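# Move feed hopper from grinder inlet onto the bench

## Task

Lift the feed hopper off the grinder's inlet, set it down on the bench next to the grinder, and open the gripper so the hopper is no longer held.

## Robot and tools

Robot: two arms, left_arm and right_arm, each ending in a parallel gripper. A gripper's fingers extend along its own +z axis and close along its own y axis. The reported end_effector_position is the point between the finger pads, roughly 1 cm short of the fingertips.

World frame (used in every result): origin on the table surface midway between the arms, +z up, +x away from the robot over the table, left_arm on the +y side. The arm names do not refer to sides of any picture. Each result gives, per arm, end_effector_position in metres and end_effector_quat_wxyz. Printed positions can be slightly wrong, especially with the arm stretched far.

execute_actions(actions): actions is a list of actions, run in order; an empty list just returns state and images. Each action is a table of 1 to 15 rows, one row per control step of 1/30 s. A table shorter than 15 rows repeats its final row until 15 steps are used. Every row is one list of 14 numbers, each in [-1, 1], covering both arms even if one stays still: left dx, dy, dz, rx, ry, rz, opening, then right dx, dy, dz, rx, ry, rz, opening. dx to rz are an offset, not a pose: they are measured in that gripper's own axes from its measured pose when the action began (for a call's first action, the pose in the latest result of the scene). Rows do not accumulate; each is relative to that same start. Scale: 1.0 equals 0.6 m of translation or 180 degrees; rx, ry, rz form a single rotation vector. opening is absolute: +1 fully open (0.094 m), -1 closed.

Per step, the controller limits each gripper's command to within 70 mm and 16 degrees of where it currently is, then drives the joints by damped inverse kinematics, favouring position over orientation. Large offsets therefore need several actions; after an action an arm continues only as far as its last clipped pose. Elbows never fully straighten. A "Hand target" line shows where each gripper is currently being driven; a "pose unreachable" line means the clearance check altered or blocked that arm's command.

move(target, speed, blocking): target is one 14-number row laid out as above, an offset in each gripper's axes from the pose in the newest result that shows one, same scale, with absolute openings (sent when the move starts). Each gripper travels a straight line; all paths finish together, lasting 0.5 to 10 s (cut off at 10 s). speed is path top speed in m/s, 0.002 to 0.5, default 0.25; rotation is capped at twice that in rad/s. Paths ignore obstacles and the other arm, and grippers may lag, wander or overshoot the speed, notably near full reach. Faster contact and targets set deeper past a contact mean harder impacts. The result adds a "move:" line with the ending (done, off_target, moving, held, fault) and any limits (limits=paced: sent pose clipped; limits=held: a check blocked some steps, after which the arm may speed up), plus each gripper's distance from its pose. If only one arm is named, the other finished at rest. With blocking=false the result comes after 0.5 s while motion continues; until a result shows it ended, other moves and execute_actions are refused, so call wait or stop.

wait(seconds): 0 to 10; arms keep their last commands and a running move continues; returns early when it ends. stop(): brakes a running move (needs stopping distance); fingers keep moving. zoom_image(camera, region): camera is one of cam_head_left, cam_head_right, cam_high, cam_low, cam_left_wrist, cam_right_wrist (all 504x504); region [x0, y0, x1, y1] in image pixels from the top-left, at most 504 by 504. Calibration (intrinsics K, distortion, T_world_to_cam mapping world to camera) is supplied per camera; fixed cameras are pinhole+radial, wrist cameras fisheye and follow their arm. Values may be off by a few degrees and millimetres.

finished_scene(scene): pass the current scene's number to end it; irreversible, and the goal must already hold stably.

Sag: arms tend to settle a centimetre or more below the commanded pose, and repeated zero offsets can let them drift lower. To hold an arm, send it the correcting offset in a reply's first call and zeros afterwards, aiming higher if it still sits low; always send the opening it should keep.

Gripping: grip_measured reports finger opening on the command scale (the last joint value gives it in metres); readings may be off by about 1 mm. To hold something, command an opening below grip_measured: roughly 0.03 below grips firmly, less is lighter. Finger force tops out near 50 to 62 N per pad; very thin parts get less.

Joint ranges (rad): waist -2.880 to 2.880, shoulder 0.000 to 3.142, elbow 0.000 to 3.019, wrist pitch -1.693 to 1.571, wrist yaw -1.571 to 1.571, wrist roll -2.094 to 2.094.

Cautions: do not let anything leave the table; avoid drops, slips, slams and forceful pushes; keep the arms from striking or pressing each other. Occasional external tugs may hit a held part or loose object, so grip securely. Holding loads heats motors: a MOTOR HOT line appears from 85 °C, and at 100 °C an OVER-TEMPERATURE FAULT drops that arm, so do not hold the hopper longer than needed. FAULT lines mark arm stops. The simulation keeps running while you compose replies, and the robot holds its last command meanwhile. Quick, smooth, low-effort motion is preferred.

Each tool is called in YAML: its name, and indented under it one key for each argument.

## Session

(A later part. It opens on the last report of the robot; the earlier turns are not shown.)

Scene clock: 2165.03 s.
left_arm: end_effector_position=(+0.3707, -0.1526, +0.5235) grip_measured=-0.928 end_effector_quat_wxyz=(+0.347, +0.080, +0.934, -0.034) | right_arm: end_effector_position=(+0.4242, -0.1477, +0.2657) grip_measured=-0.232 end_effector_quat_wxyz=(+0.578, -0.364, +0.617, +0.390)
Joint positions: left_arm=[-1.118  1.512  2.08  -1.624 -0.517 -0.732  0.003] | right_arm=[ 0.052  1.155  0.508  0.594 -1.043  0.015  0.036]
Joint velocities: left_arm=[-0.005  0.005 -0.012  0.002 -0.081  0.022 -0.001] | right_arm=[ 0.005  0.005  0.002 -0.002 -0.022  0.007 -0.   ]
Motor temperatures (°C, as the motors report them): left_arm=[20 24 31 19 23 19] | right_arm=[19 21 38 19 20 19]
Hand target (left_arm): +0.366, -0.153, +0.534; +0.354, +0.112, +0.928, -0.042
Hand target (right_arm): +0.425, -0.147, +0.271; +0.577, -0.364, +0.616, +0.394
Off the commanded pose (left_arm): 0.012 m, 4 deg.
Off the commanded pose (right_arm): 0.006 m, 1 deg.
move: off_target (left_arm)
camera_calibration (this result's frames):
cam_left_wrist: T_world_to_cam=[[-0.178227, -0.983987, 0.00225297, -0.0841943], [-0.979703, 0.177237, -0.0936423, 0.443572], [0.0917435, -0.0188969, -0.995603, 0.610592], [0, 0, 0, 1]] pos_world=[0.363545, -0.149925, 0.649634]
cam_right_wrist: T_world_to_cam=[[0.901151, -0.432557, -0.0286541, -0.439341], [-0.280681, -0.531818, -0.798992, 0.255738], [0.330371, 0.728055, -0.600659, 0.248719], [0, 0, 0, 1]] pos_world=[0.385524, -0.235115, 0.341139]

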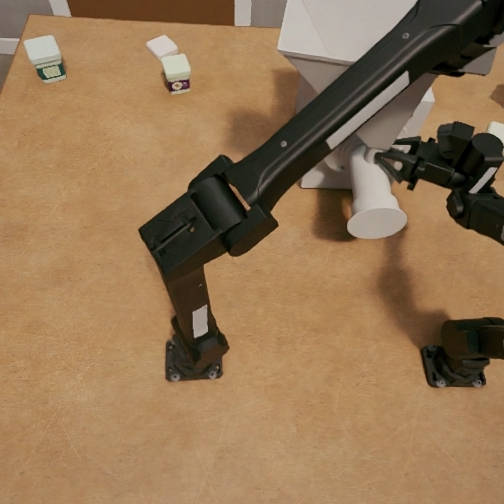

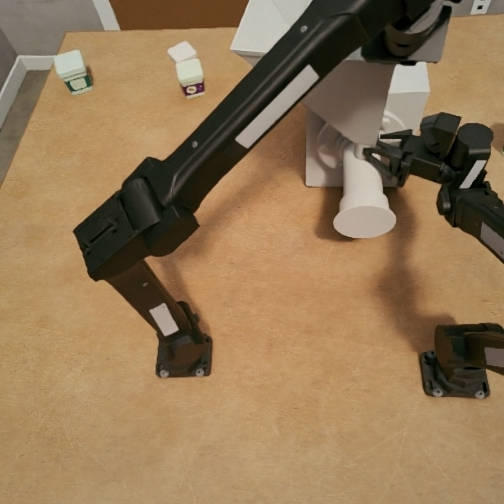

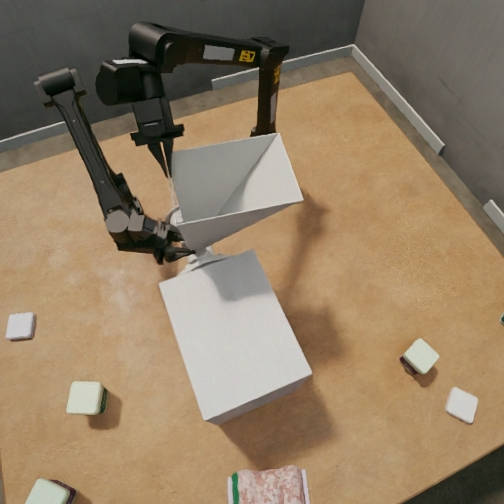

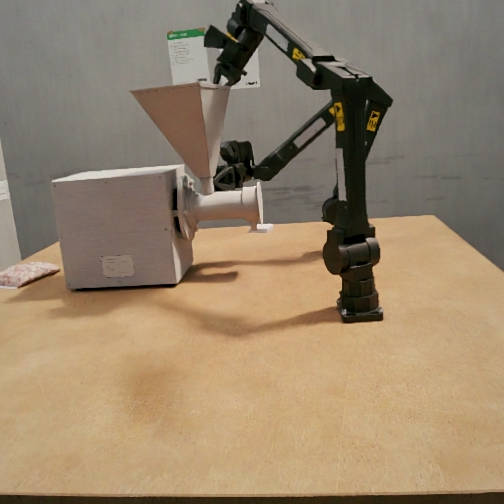

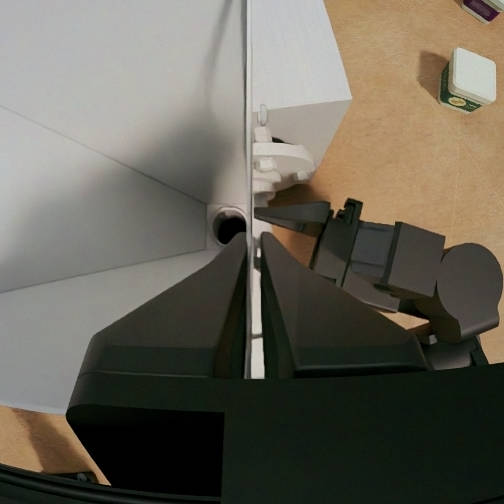

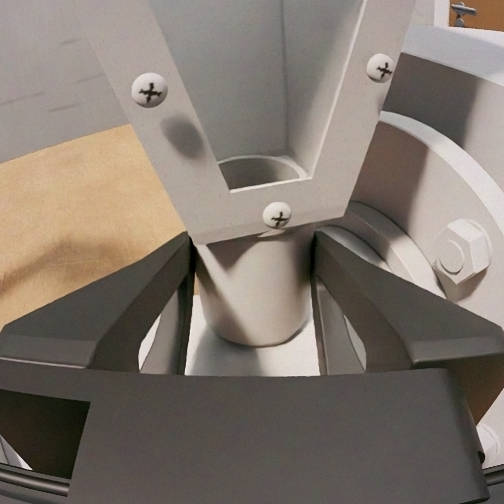

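execute_actions:
  actions:
    - [[-0.009,0,-0.0168,0,0,0,0.0, -0.01,0,0,0,0,0,-1]]
    - [[0,0,0,0,0,0,0.0, 0,0,0,-0.03,0.002,-0.001,-1]]
    - [[0,0,0,0,0,0,0.0, 0,0,0,-0.03,0.002,-0.001,-1]]
    - [[0,0,0,0,0,0,0.0, 0,0,0,-0.01,0,0,-1]]

Scene clock: 2226.23 s.
left_arm: end_effector_position=(+0.3689, -0.1486, +0.5177) grip_measured=-0.003 end_effector_quat_wxyz=(+0.338, +0.084, +0.937, -0.020) | right_arm: end_effector_position=(+0.4236, -0.1510, +0.2647) grip_measured=-0.254 end_effector_quat_wxyz=(+0.556, -0.419, +0.582, +0.420)
Joint positions: left_arm=[-1.118  1.515  2.077 -1.654 -0.52  -0.732  0.047] | right_arm=[ 0.009  1.221  0.562  0.576 -1.229 -0.054  0.035]
Joint velocities: left_arm=[ 0.005 -0.005 -0.022  0.017 -0.051 -0.066  0.   ] | right_arm=[-0.005 -0.005  0.007  0.002 -0.007  0.007 -0.001]
Motor temperatures (°C, as the motors report them): left_arm=[20 24 29 19 21 19] | right_arm=[19 21 37 19 20 19]
Hand target (left_arm): +0.369, -0.149, +0.518; +0.338, +0.084, +0.937, -0.020
Hand target (right_arm): +0.424, -0.151, +0.265; +0.551, -0.426, +0.576, +0.428
Off the commanded pose (left_arm): 0.000 m, 0 deg.
Off the commanded pose (right_arm): 0.000 m, 2 deg.
camera_calibration (this result's frames):
cam_left_wrist: T_world_to_cam=[[-0.176809, -0.983876, -0.0269399, -0.0659032], [-0.981285, 0.178333, -0.0726504, 0.430443], [0.0762833, 0.0135904, -0.996994, 0.616287], [0, 0, 0, 1]] pos_world=[0.363722, -0.149978, 0.64393]
cam_right_wrist: T_world_to_cam=[[0.954638, -0.297664, 0.0078675, -0.452196], [-0.173143, -0.576396, -0.798617, 0.200686], [0.242254, 0.761028, -0.601788, 0.29326], [0, 0, 0, 1]] pos_world=[0.395387, -0.242107, 0.34031]

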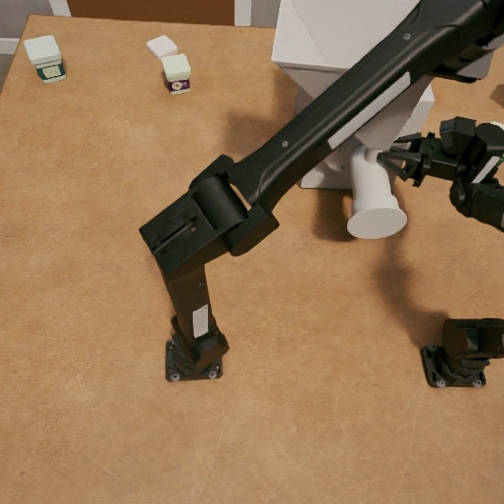

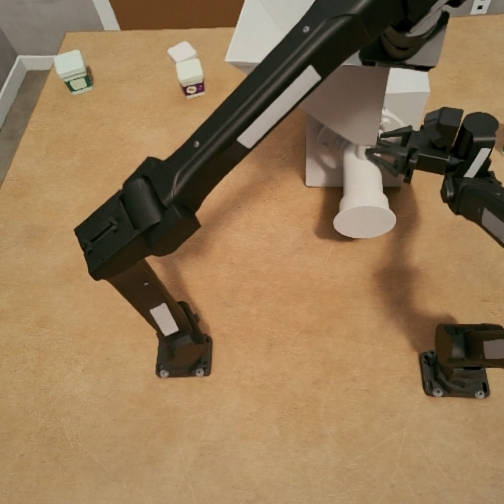

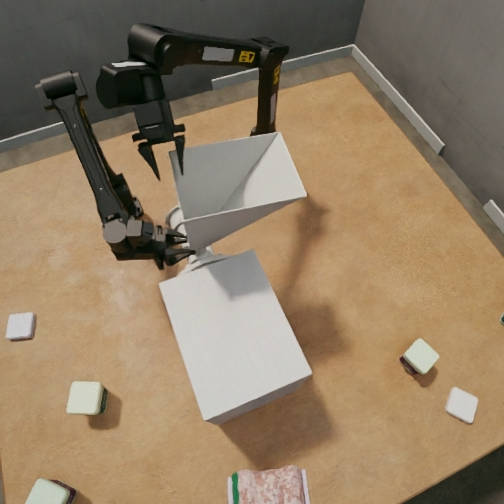

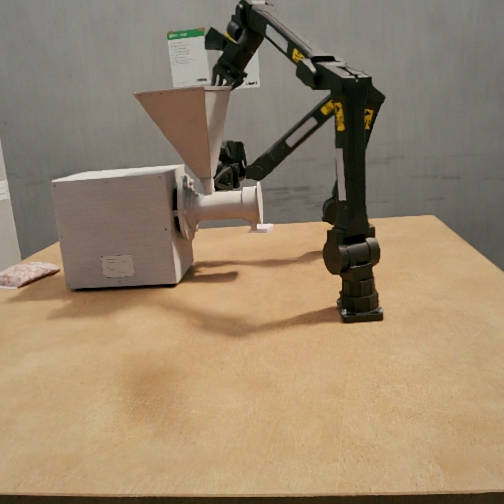

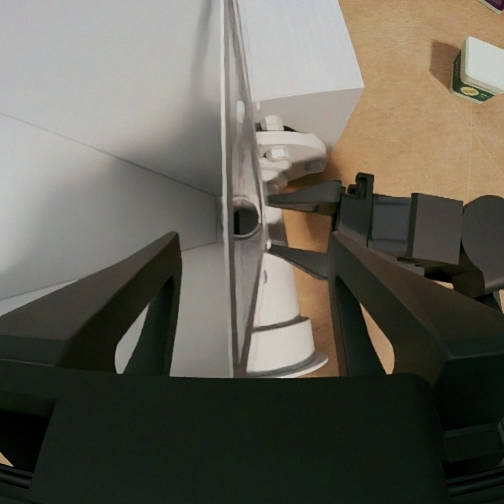

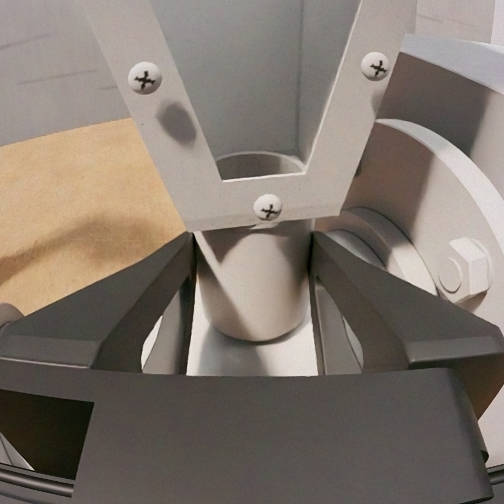

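move:
  target: [-0.085,0.0026,-0.103,0,0,0,0.0, -0.02,0,-0.14,0,0,0,0.2]
  speed: 0.1

Scene clock: 2345.00 s.
left_arm: end_effector_position=(+0.3704, -0.1492, +0.5812) grip_measured=-0.003 end_effector_quat_wxyz=(+0.375, +0.095, +0.921, -0.052) | right_arm: end_effector_position=(+0.3970, -0.2293, +0.2732) grip_measured=+0.198 end_effector_quat_wxyz=(+0.552, -0.411, +0.585, +0.430)
Joint positions: left_arm=[-1.118  1.56   2.291 -1.7   -0.527 -0.669  0.047] | right_arm=[-0.241  1.123  0.55   0.335 -1.481 -0.187  0.056]
Joint velocities: left_arm=[-0.005  0.005 -0.002  0.017 -0.007 -0.022 -0.001] | right_arm=[-0.005 -0.015 -0.012 -0.09  -0.007 -0.022 -0.   ]
Motor temperatures (°C, as the motors report them): left_arm=[20 24 29 19 21 19] | right_arm=[19 21 36 19 22 19]
Hand target (left_arm): +0.368, -0.148, +0.596; +0.386, +0.096, +0.915, -0.063
Hand target (right_arm): +0.398, -0.231, +0.280; +0.559, -0.417, +0.580, +0.422
Off the commanded pose (left_arm): 0.017 m, 6 deg.
Off the commanded pose (right_arm): 0.006 m, 2 deg.
joint sent to its limit (left arm) — the command would take joint 4 (wrist pitch) past its lower limit, so that joint was sent only as far as its limit.
move: off_target (left_arm)
camera_calibration (this result's frames):
cam_left_wrist: T_world_to_cam=[[-0.219159, -0.975522, 0.0180427, -0.073708], [-0.964055, 0.213661, -0.157946, 0.485121], [0.150225, -0.0520095, -0.987283, 0.636679], [0, 0, 0, 1]] pos_world=[0.355884, -0.142442, 0.706535]
cam_right_wrist: T_world_to_cam=[[0.955105, -0.295739, -0.0177172, -0.442898], [-0.190048, -0.565698, -0.802413, 0.167952], [0.227282, 0.769756, -0.596505, 0.371009], [0, 0, 0, 1]] pos_world=[0.370609, -0.321558, 0.348229]

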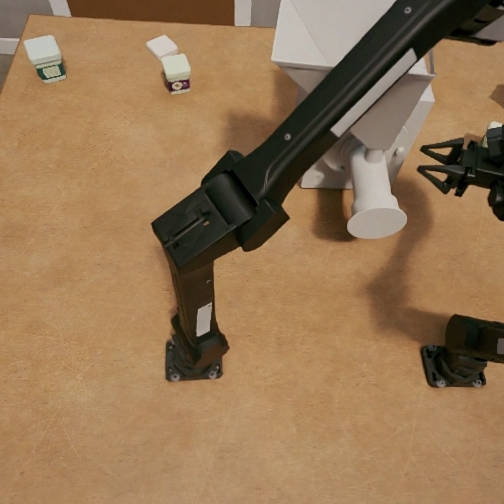

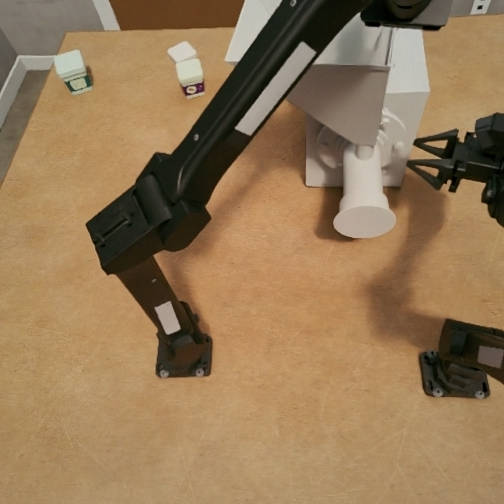

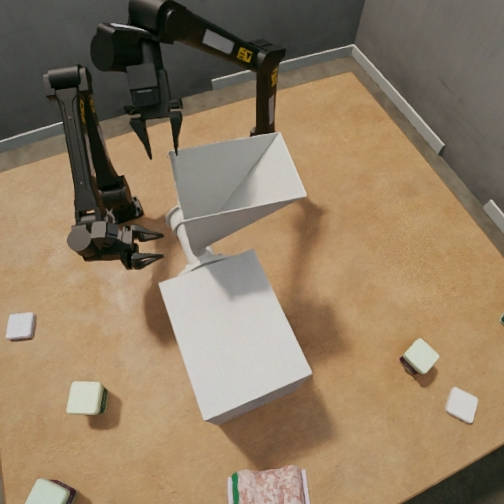

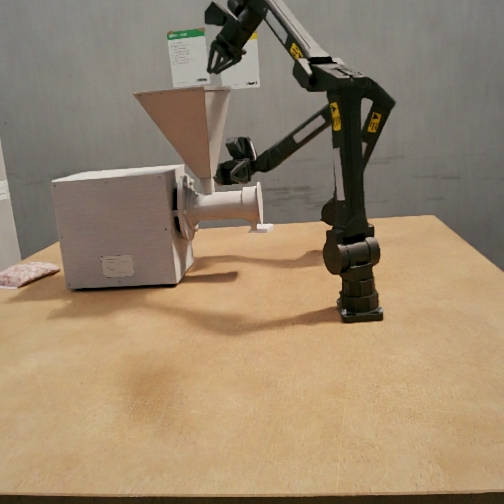

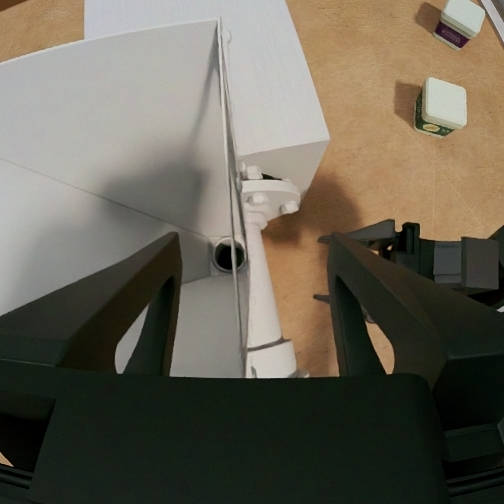

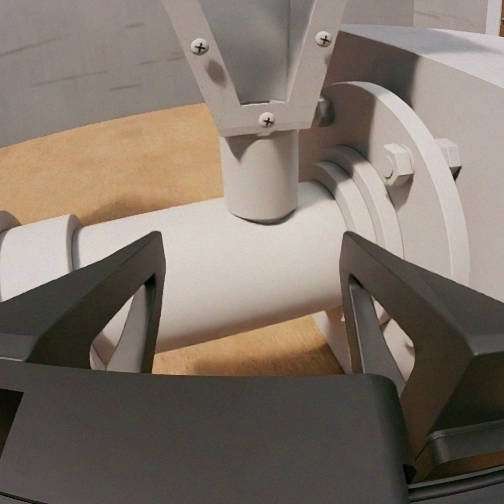

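zoom_image:
  camera: "cam_high"
  region: [150, 110, 330, 260]

zoom_image:
  camera: "cam_head_right"
  region: [200, 0, 460, 200]

Region (150, 110, 330, 260) of cam_high's 504x504 image, scaled by 2.800, with more detail than that image has.

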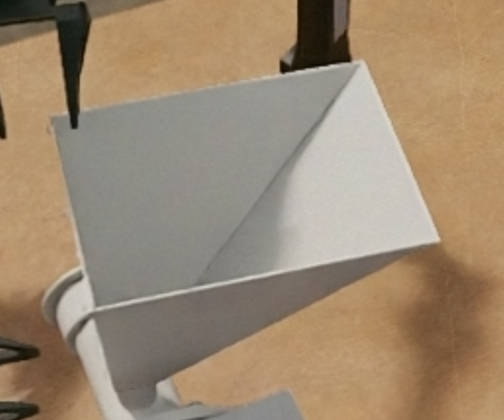

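Region (200, 0, 460, 200) of cam_head_right's 504x504 image, scaled by 1.938, with more detail than that image has; it fills the top 388 rows of this view, and the rest is white.

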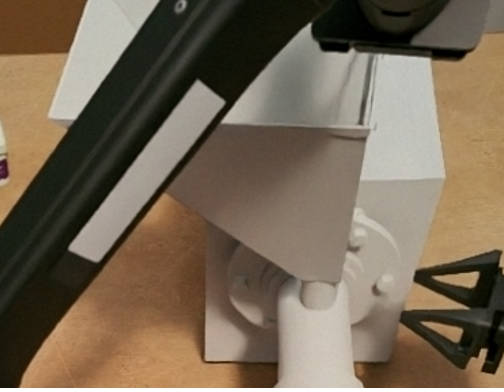

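move:
  target: [0.0283,0.4458,-0.0547,0.144,-0.0118,-0.175,0.0, -0.012,0,0,0,0,0,0.2]
  speed: 0.15

Scene clock: 2457.83 s.
left_arm: end_effector_position=(+0.3949, +0.1101, +0.5771) grip_measured=-0.003 end_effector_quat_wxyz=(+0.313, -0.085, +0.877, -0.354) | right_arm: end_effector_position=(+0.3960, -0.2291, +0.2735) grip_measured=+0.198 end_effector_quat_wxyz=(+0.550, -0.409, +0.586, +0.431)
Joint positions: left_arm=[-0.189  1.026  1.672 -1.335  0.52  -0.554  0.047] | right_arm=[-0.241  1.118  0.55   0.321 -1.481 -0.19   0.056]
Joint velocities: left_arm=[-0.005 -0.024 -0.017  0.007 -0.037  0.007 -0.001] | right_arm=[-0.005 -0.024 -0.017 -0.012 -0.007  0.066 -0.   ]
Motor temperatures (°C, as the motors report them): left_arm=[20 23 30 19 20 19] | right_arm=[19 21 36 19 20 19]
Hand target (left_arm): +0.392, +0.112, +0.587; +0.331, -0.076, +0.871, -0.355
Hand target (right_arm): +0.397, -0.229, +0.280; +0.552, -0.410, +0.585, +0.430
Off the commanded pose (left_arm): 0.013 m, 3 deg.
Off the commanded pose (right_arm): 0.007 m, 0 deg.
move: off_target (left_arm)
camera_calibration (this result's frames):
cam_left_wrist: T_world_to_cam=[[-0.0789729, -0.739002, 0.669059, -0.272464], [-0.99607, 0.0314921, -0.0827876, 0.441994], [0.0401102, -0.672967, -0.738584, 0.610791], [0, 0, 0, 1]] pos_world=[0.394241, 0.195772, 0.670007]
cam_right_wrist: T_world_to_cam=[[0.954987, -0.295661, -0.0241643, -0.440056], [-0.19515, -0.564805, -0.801818, 0.170175], [0.223418, 0.770441, -0.59708, 0.373087], [0, 0, 0, 1]] pos_world=[0.370104, -0.321433, 0.348578]

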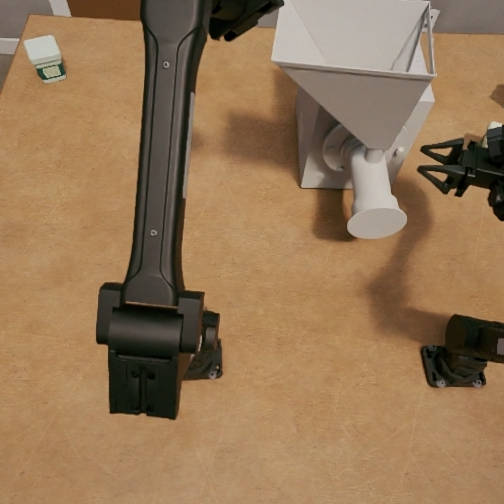

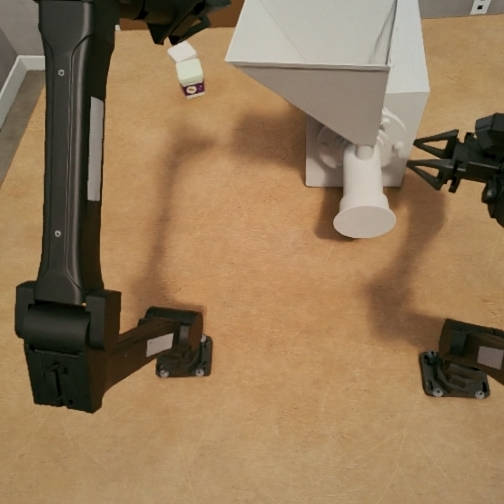

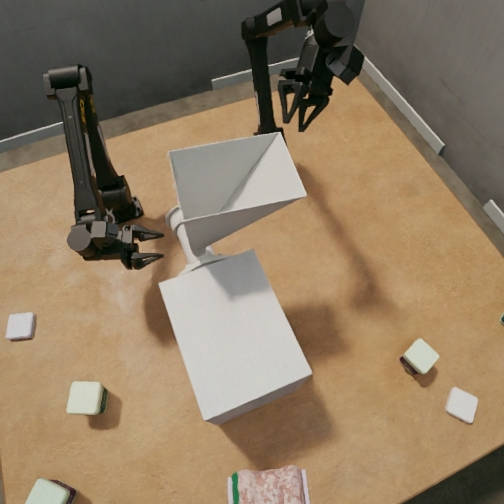

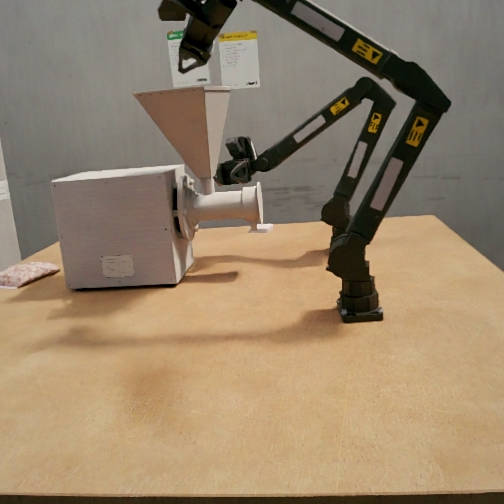

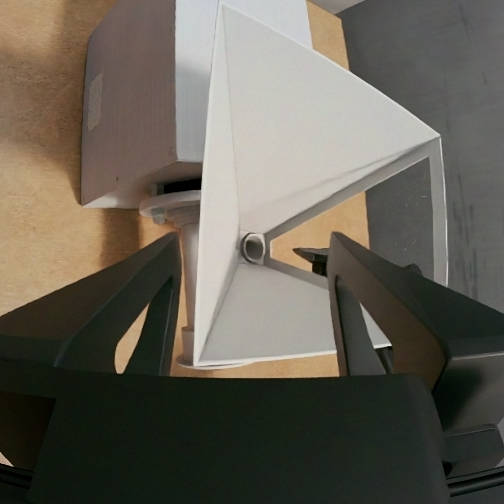

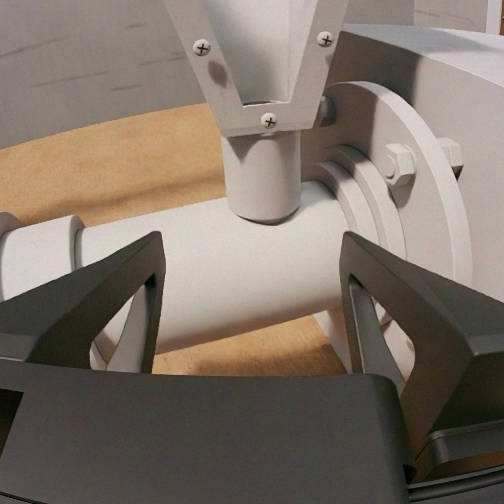

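move:
  target: [-0.0137,0.016,0.0527,0.0046,-0.009,0.0085,0.0, -0.5057,0.075,-0.062,0.4317,0.1654,0.147,0.0]
  speed: 0.18

Scene clock: 2496.93 s.
left_arm: end_effector_position=(+0.4178, +0.1078, +0.5543) grip_measured=-0.003 end_effector_quat_wxyz=(+0.327, -0.081, +0.874, -0.351) | right_arm: end_effector_position=(+0.3602, -0.2481, +0.5591) grip_measured=+0.002 end_effector_quat_wxyz=(+0.403, +0.054, +0.912, -0.047)
Joint positions: left_arm=[-0.194  1.028  1.588 -1.224  0.505 -0.551  0.047] | right_arm=[ 0.458  1.004  1.696 -1.546  0.475  0.426  0.047]
Joint velocities: left_arm=[-0.024 -0.005  0.002 -0.002  0.066 -0.022  0.   ] | right_arm=[-0.005  0.005 -0.002 -0.017 -0.022  0.022 -0.   ]
Motor temperatures (°C, as the motors report them): left_arm=[20 23 29 19 20 19] | right_arm=[19 21 37 19 20 19]
Hand target (left_arm): +0.422, +0.102, +0.557; +0.331, -0.076, +0.871, -0.355
Hand target (right_arm): +0.357, -0.247, +0.577; +0.418, +0.059, +0.906, -0.036
Off the commanded pose (left_arm): 0.007 m, 1 deg.
Off the commanded pose (right_arm): 0.021 m, 3 deg.
move: off_target (right_arm)
camera_calibration (this result's frames):
cam_left_wrist: T_world_to_cam=[[-0.0938857, -0.744431, 0.661066, -0.245813], [-0.993503, 0.0271567, -0.110518, 0.477733], [0.0643203, -0.667147, -0.742144, 0.582686], [0, 0, 0, 1]] pos_world=[0.414072, 0.192773, 0.647734]
cam_right_wrist: T_world_to_cam=[[-0.11705, -0.990844, 0.0672801, -0.242068], [-0.971712, 0.100271, -0.213825, 0.497427], [0.205122, -0.0904052, -0.974552, 0.570256], [0, 0, 0, 1]] pos_world=[0.33805, -0.238175, 0.678393]

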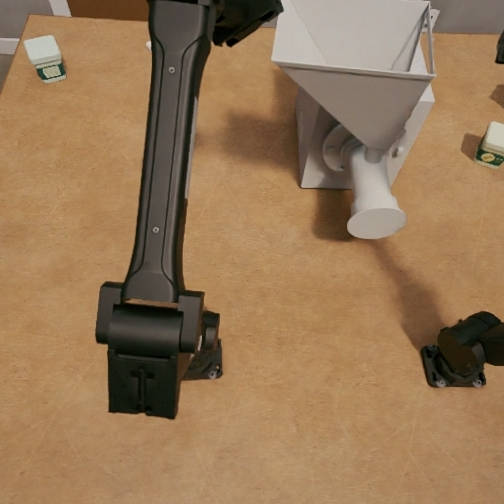

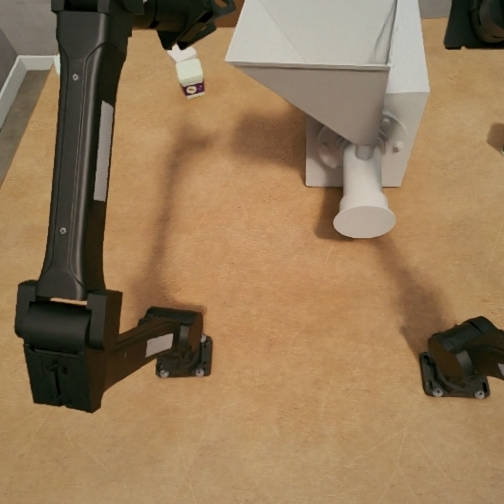

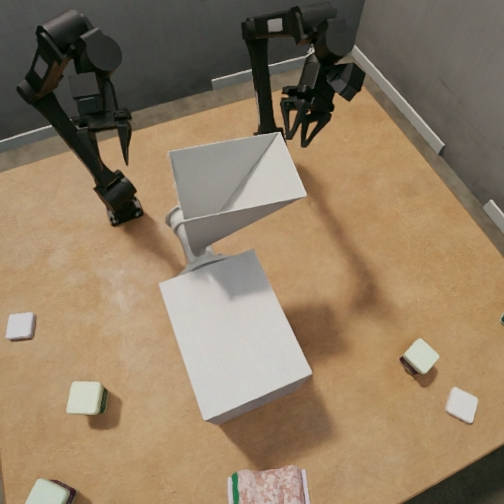

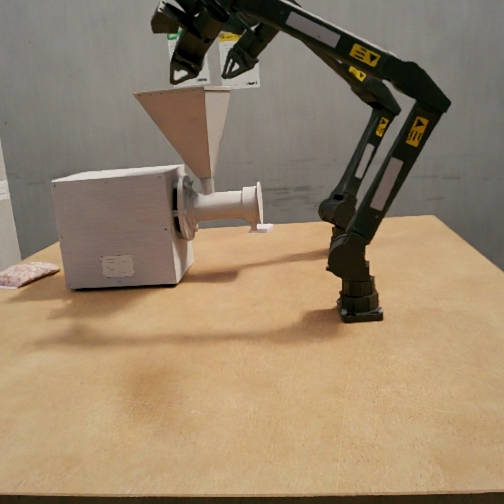

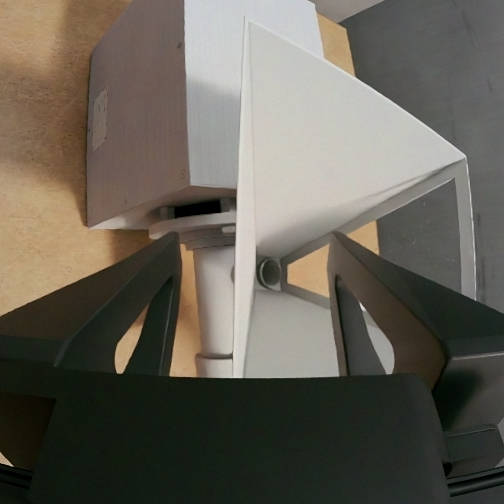

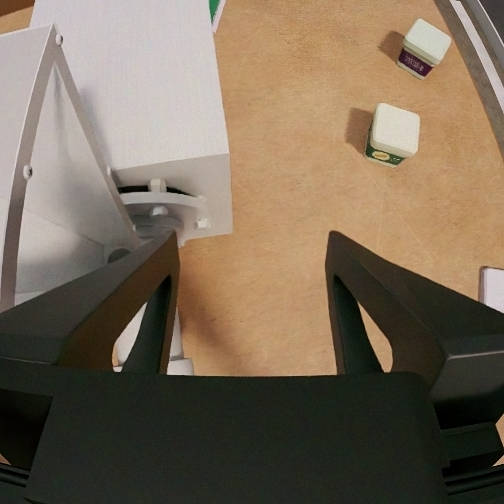

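move:
  target: [-0.004,0.004,0.045,0.002,-0.004,0.003,0.0, -0.0393,0.1585,-0.0358,-0.0055,-0.0097,0.0064,0.0]
  speed: 0.06

Scene clock: 2519.17 s.
left_arm: end_effector_position=(+0.4333, +0.1010, +0.5360) grip_measured=-0.003 end_effector_quat_wxyz=(+0.331, -0.081, +0.874, -0.347) | right_arm: end_effector_position=(+0.3754, -0.1542, +0.5702) grip_measured=+0.002 end_effector_quat_wxyz=(+0.407, +0.051, +0.910, -0.053)
Joint positions: left_arm=[-0.216  1.037  1.536 -1.154  0.479 -0.562  0.047] | right_arm=[ 0.732  1.197  1.87  -1.66   0.655  0.672  0.047]
Joint velocities: left_arm=[-0.015  0.005 -0.012 -0.017  0.007 -0.051 -0.001] | right_arm=[-0.015 -0.005 -0.007 -0.002  0.022  0.051 -0.001]
Motor temperatures (°C, as the motors report them): left_arm=[20 23 29 19 20 19] | right_arm=[19 21 38 19 20 19]
Hand target (left_arm): +0.437, +0.096, +0.540; +0.334, -0.078, +0.871, -0.352
Hand target (right_arm): +0.373, -0.153, +0.587; +0.419, +0.058, +0.905, -0.038
Off the commanded pose (left_arm): 0.008 m, 1 deg.
Off the commanded pose (right_arm): 0.017 m, 3 deg.
move: off_target (right_arm)
camera_calibration (this result's frames):
cam_left_wrist: T_world_to_cam=[[-0.0944679, -0.75011, 0.654531, -0.232958], [-0.992943, 0.0236477, -0.11621, 0.49448], [0.0716919, -0.66089, -0.74705, 0.562417], [0, 0, 0, 1]] pos_world=[0.428663, 0.185259, 0.630096]
cam_right_wrist: T_world_to_cam=[[-0.117345, -0.989881, 0.0797856, -0.154841], [-0.969858, 0.0969529, -0.223554, 0.509474], [0.213556, -0.103614, -0.971421, 0.579448], [0, 0, 0, 1]] pos_world=[0.352203, -0.142631, 0.689137]

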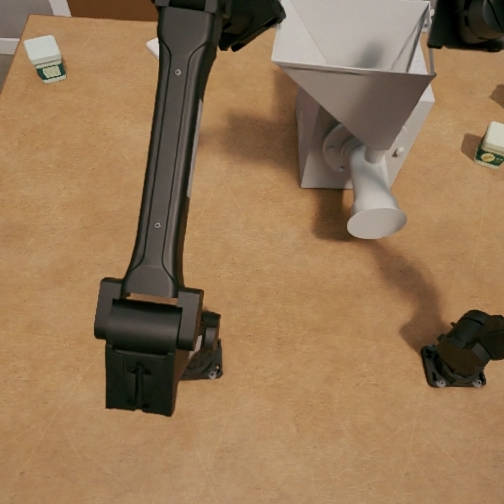

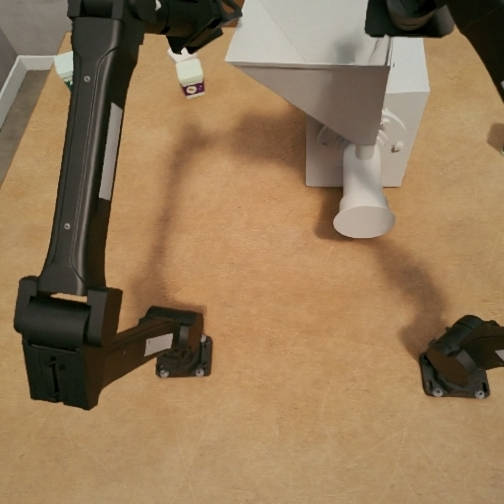

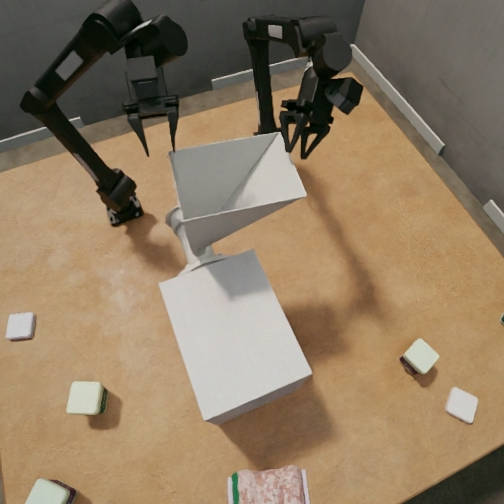

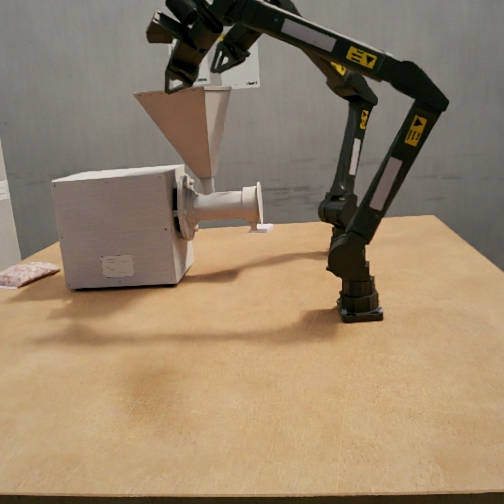

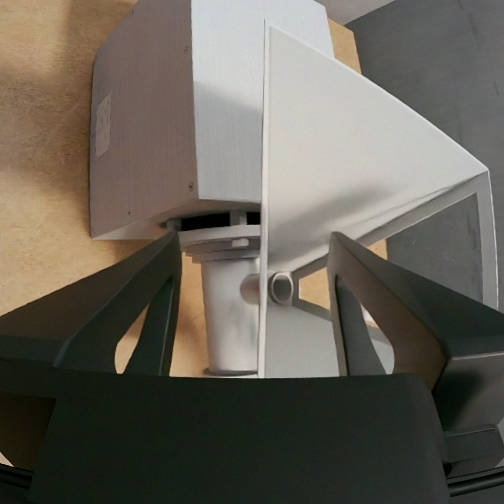

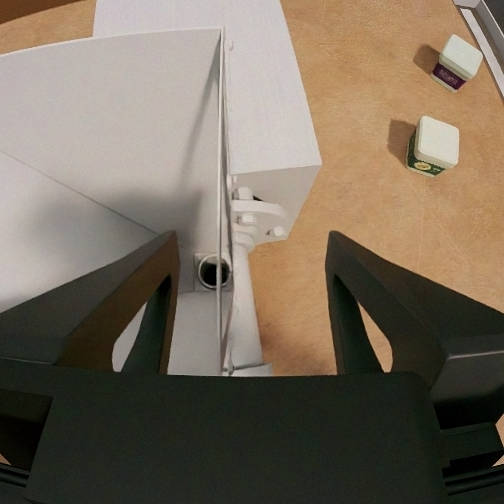

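move:
  target: [-0.005,-0.009,0.055,0.002,-0.004,0.003,0.0, -0.0187,0.015,0.0617,-0.0055,-0.0097,0.0064,0.0]
  speed: 0.04

Scene clock: 2534.87 s.
left_arm: end_effector_position=(+0.4531, +0.0859, +0.5188) grip_measured=-0.003 end_effector_quat_wxyz=(+0.333, -0.080, +0.875, -0.342) | right_arm: end_effector_position=(+0.4071, -0.1507, +0.5547) grip_measured=+0.002 end_effector_quat_wxyz=(+0.421, +0.055, +0.905, -0.040)
Joint positions: left_arm=[-0.261  1.065  1.503 -1.08   0.434 -0.586  0.047] | right_arm=[ 0.669  1.197  1.797 -1.508  0.618  0.604  0.047]
Joint velocities: left_arm=[ 0.005 -0.015  0.012  0.002 -0.007 -0.007  0.001] | right_arm=[-0.005 -0.015 -0.007  0.002 -0.022  0.022  0.   ]
Motor temperatures (°C, as the motors report them): left_arm=[20 22 29 19 20 19] | right_arm=[19 21 38 19 20 19]
Hand target (left_arm): +0.456, +0.080, +0.523; +0.338, -0.078, +0.871, -0.348
Hand target (right_arm): +0.412, -0.151, +0.554; +0.422, +0.056, +0.904, -0.041
Off the commanded pose (left_arm): 0.008 m, 1 deg.
Off the commanded pose (right_arm): 0.004 m, 0 deg.
move: done
camera_calibration (this result's frames):
cam_left_wrist: T_world_to_cam=[[-0.0939043, -0.75686, 0.646796, -0.226829], [-0.992625, 0.0211468, -0.119368, 0.514235], [0.0766669, -0.653235, -0.753263, 0.538459], [0, 0, 0, 1]] pos_world=[0.44786, 0.169188, 0.613697]
cam_right_wrist: T_world_to_cam=[[-0.115981, -0.991889, 0.0520053, -0.131848], [-0.962924, 0.0994462, -0.250774, 0.549084], [0.243568, -0.0791622, -0.966648, 0.546857], [0, 0, 0, 1]] pos_world=[0.380238, -0.142092, 0.673171]

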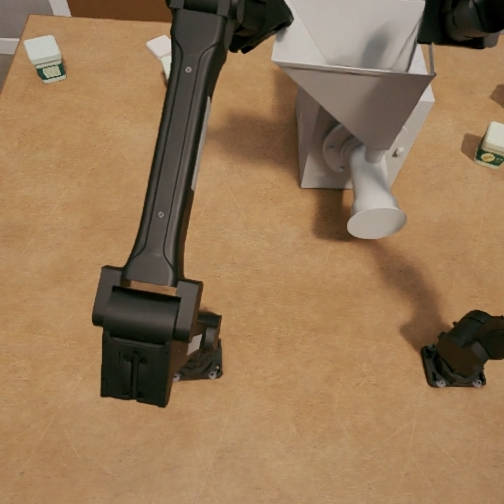

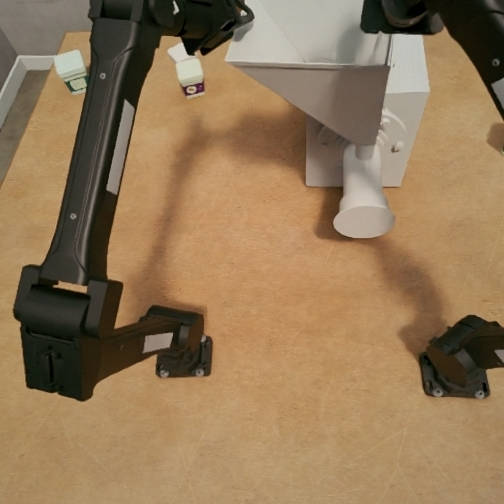

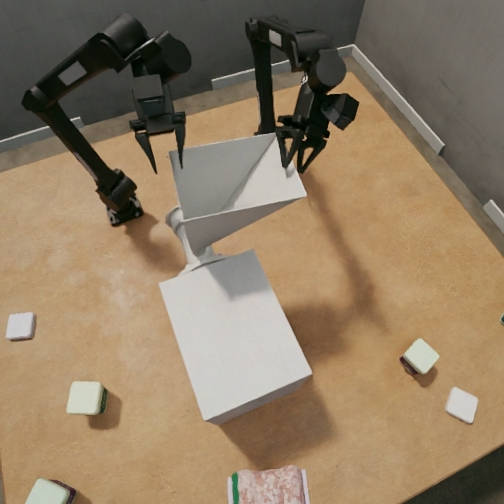

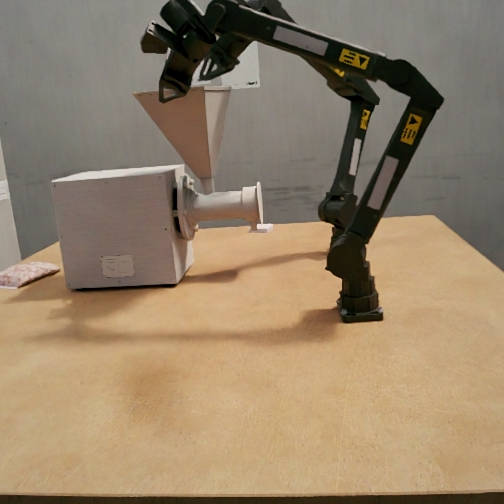

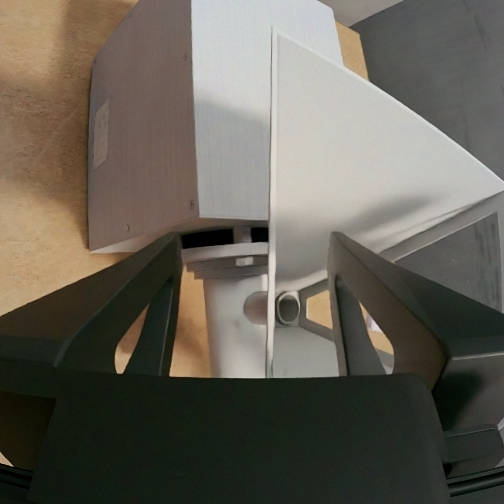

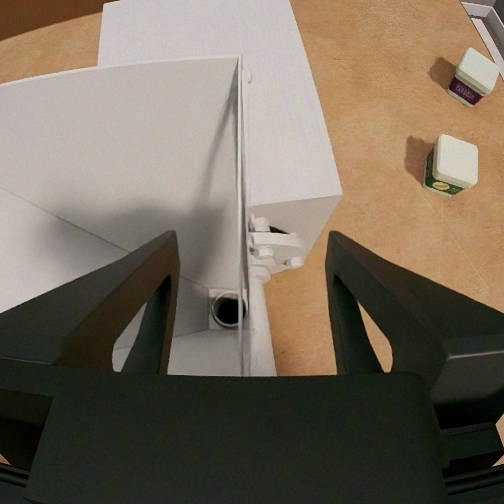

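move:
  target: [-0.005,-0.014,0.005,0.002,-0.004,0.003,0.0, -0.003,0.002,0.08,0,0,0,0.0]
  speed: 0.04

Scene clock: 2541.17 s.
left_arm: end_effector_position=(+0.4535, +0.0851, +0.5151) grip_measured=-0.003 end_effector_quat_wxyz=(+0.333, -0.081, +0.877, -0.337) | right_arm: end_effector_position=(+0.4389, -0.1554, +0.5284) grip_measured=+0.002 end_effector_quat_wxyz=(+0.421, +0.055, +0.905, -0.037)
Joint positions: left_arm=[-0.268  1.065  1.497 -1.079  0.418 -0.586  0.047] | right_arm=[ 0.594  1.201  1.713 -1.378  0.565  0.534  0.047]
Joint velocities: left_arm=[-0.005 -0.005 -0.012  0.012 -0.007  0.007 -0.001] | right_arm=[-0.015  0.005  0.012 -0.002 -0.022 -0.022 -0.   ]
Motor temperatures (°C, as the motors report them): left_arm=[20 22 29 19 20 19] | right_arm=[19 21 38 19 20 19]
Hand target (left_arm): +0.456, +0.079, +0.524; +0.341, -0.077, +0.872, -0.343
Hand target (right_arm): +0.445, -0.156, +0.526; +0.421, +0.056, +0.905, -0.040
Off the commanded pose (left_arm): 0.011 m, 1 deg.
Off the commanded pose (right_arm): 0.007 m, 0 deg.
move: off_target (left_arm)
camera_calibration (this result's frames):
cam_left_wrist: T_world_to_cam=[[-0.0872823, -0.76347, 0.639919, -0.223959], [-0.993191, 0.016938, -0.115259, 0.5127], [0.0771577, -0.645622, -0.75975, 0.53765], [0, 0, 0, 1]] pos_world=[0.448178, 0.167449, 0.610888]
cam_right_wrist: T_world_to_cam=[[-0.113375, -0.992456, 0.0466619, -0.129946], [-0.963159, 0.0982585, -0.25034, 0.573294], [0.243866, -0.0733252, -0.967033, 0.51429], [0, 0, 0, 1]] pos_world=[0.412023, -0.147587, 0.646917]

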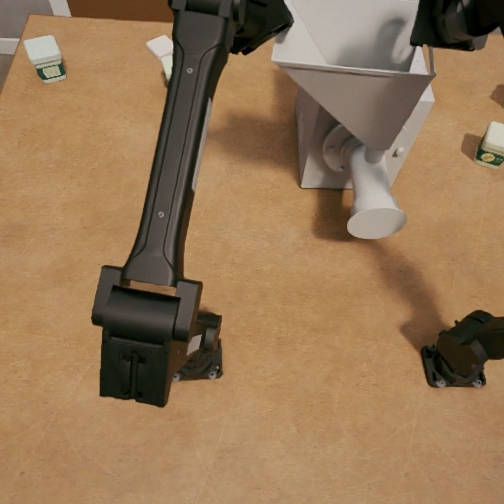

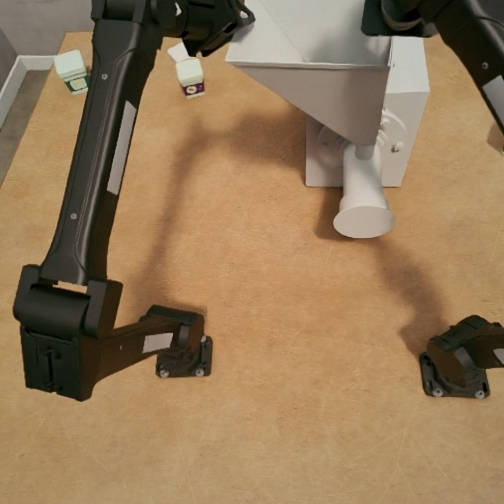

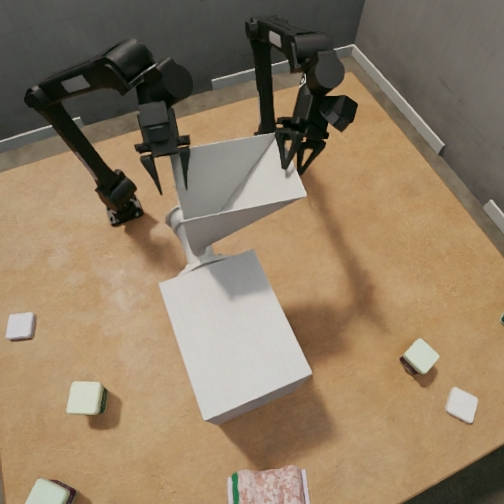

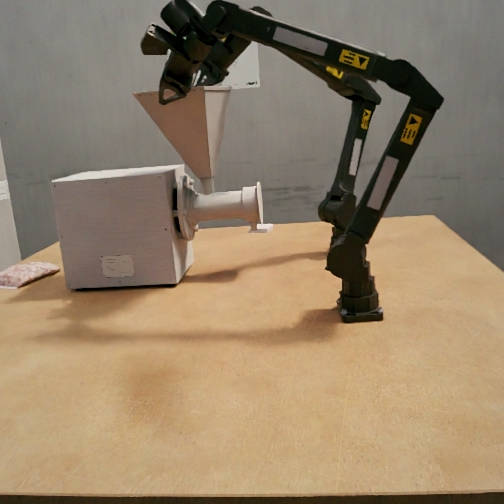

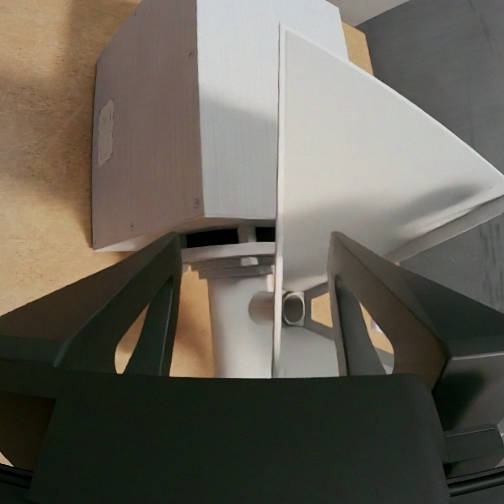

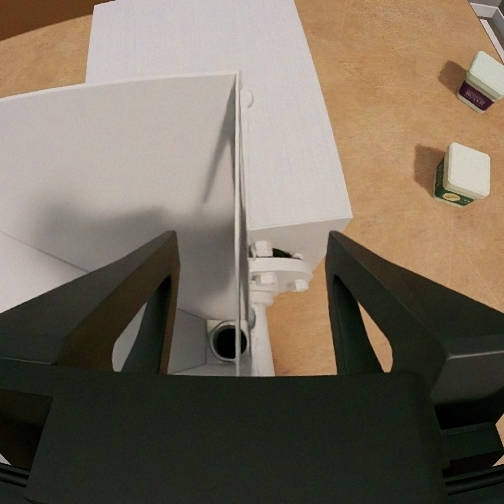

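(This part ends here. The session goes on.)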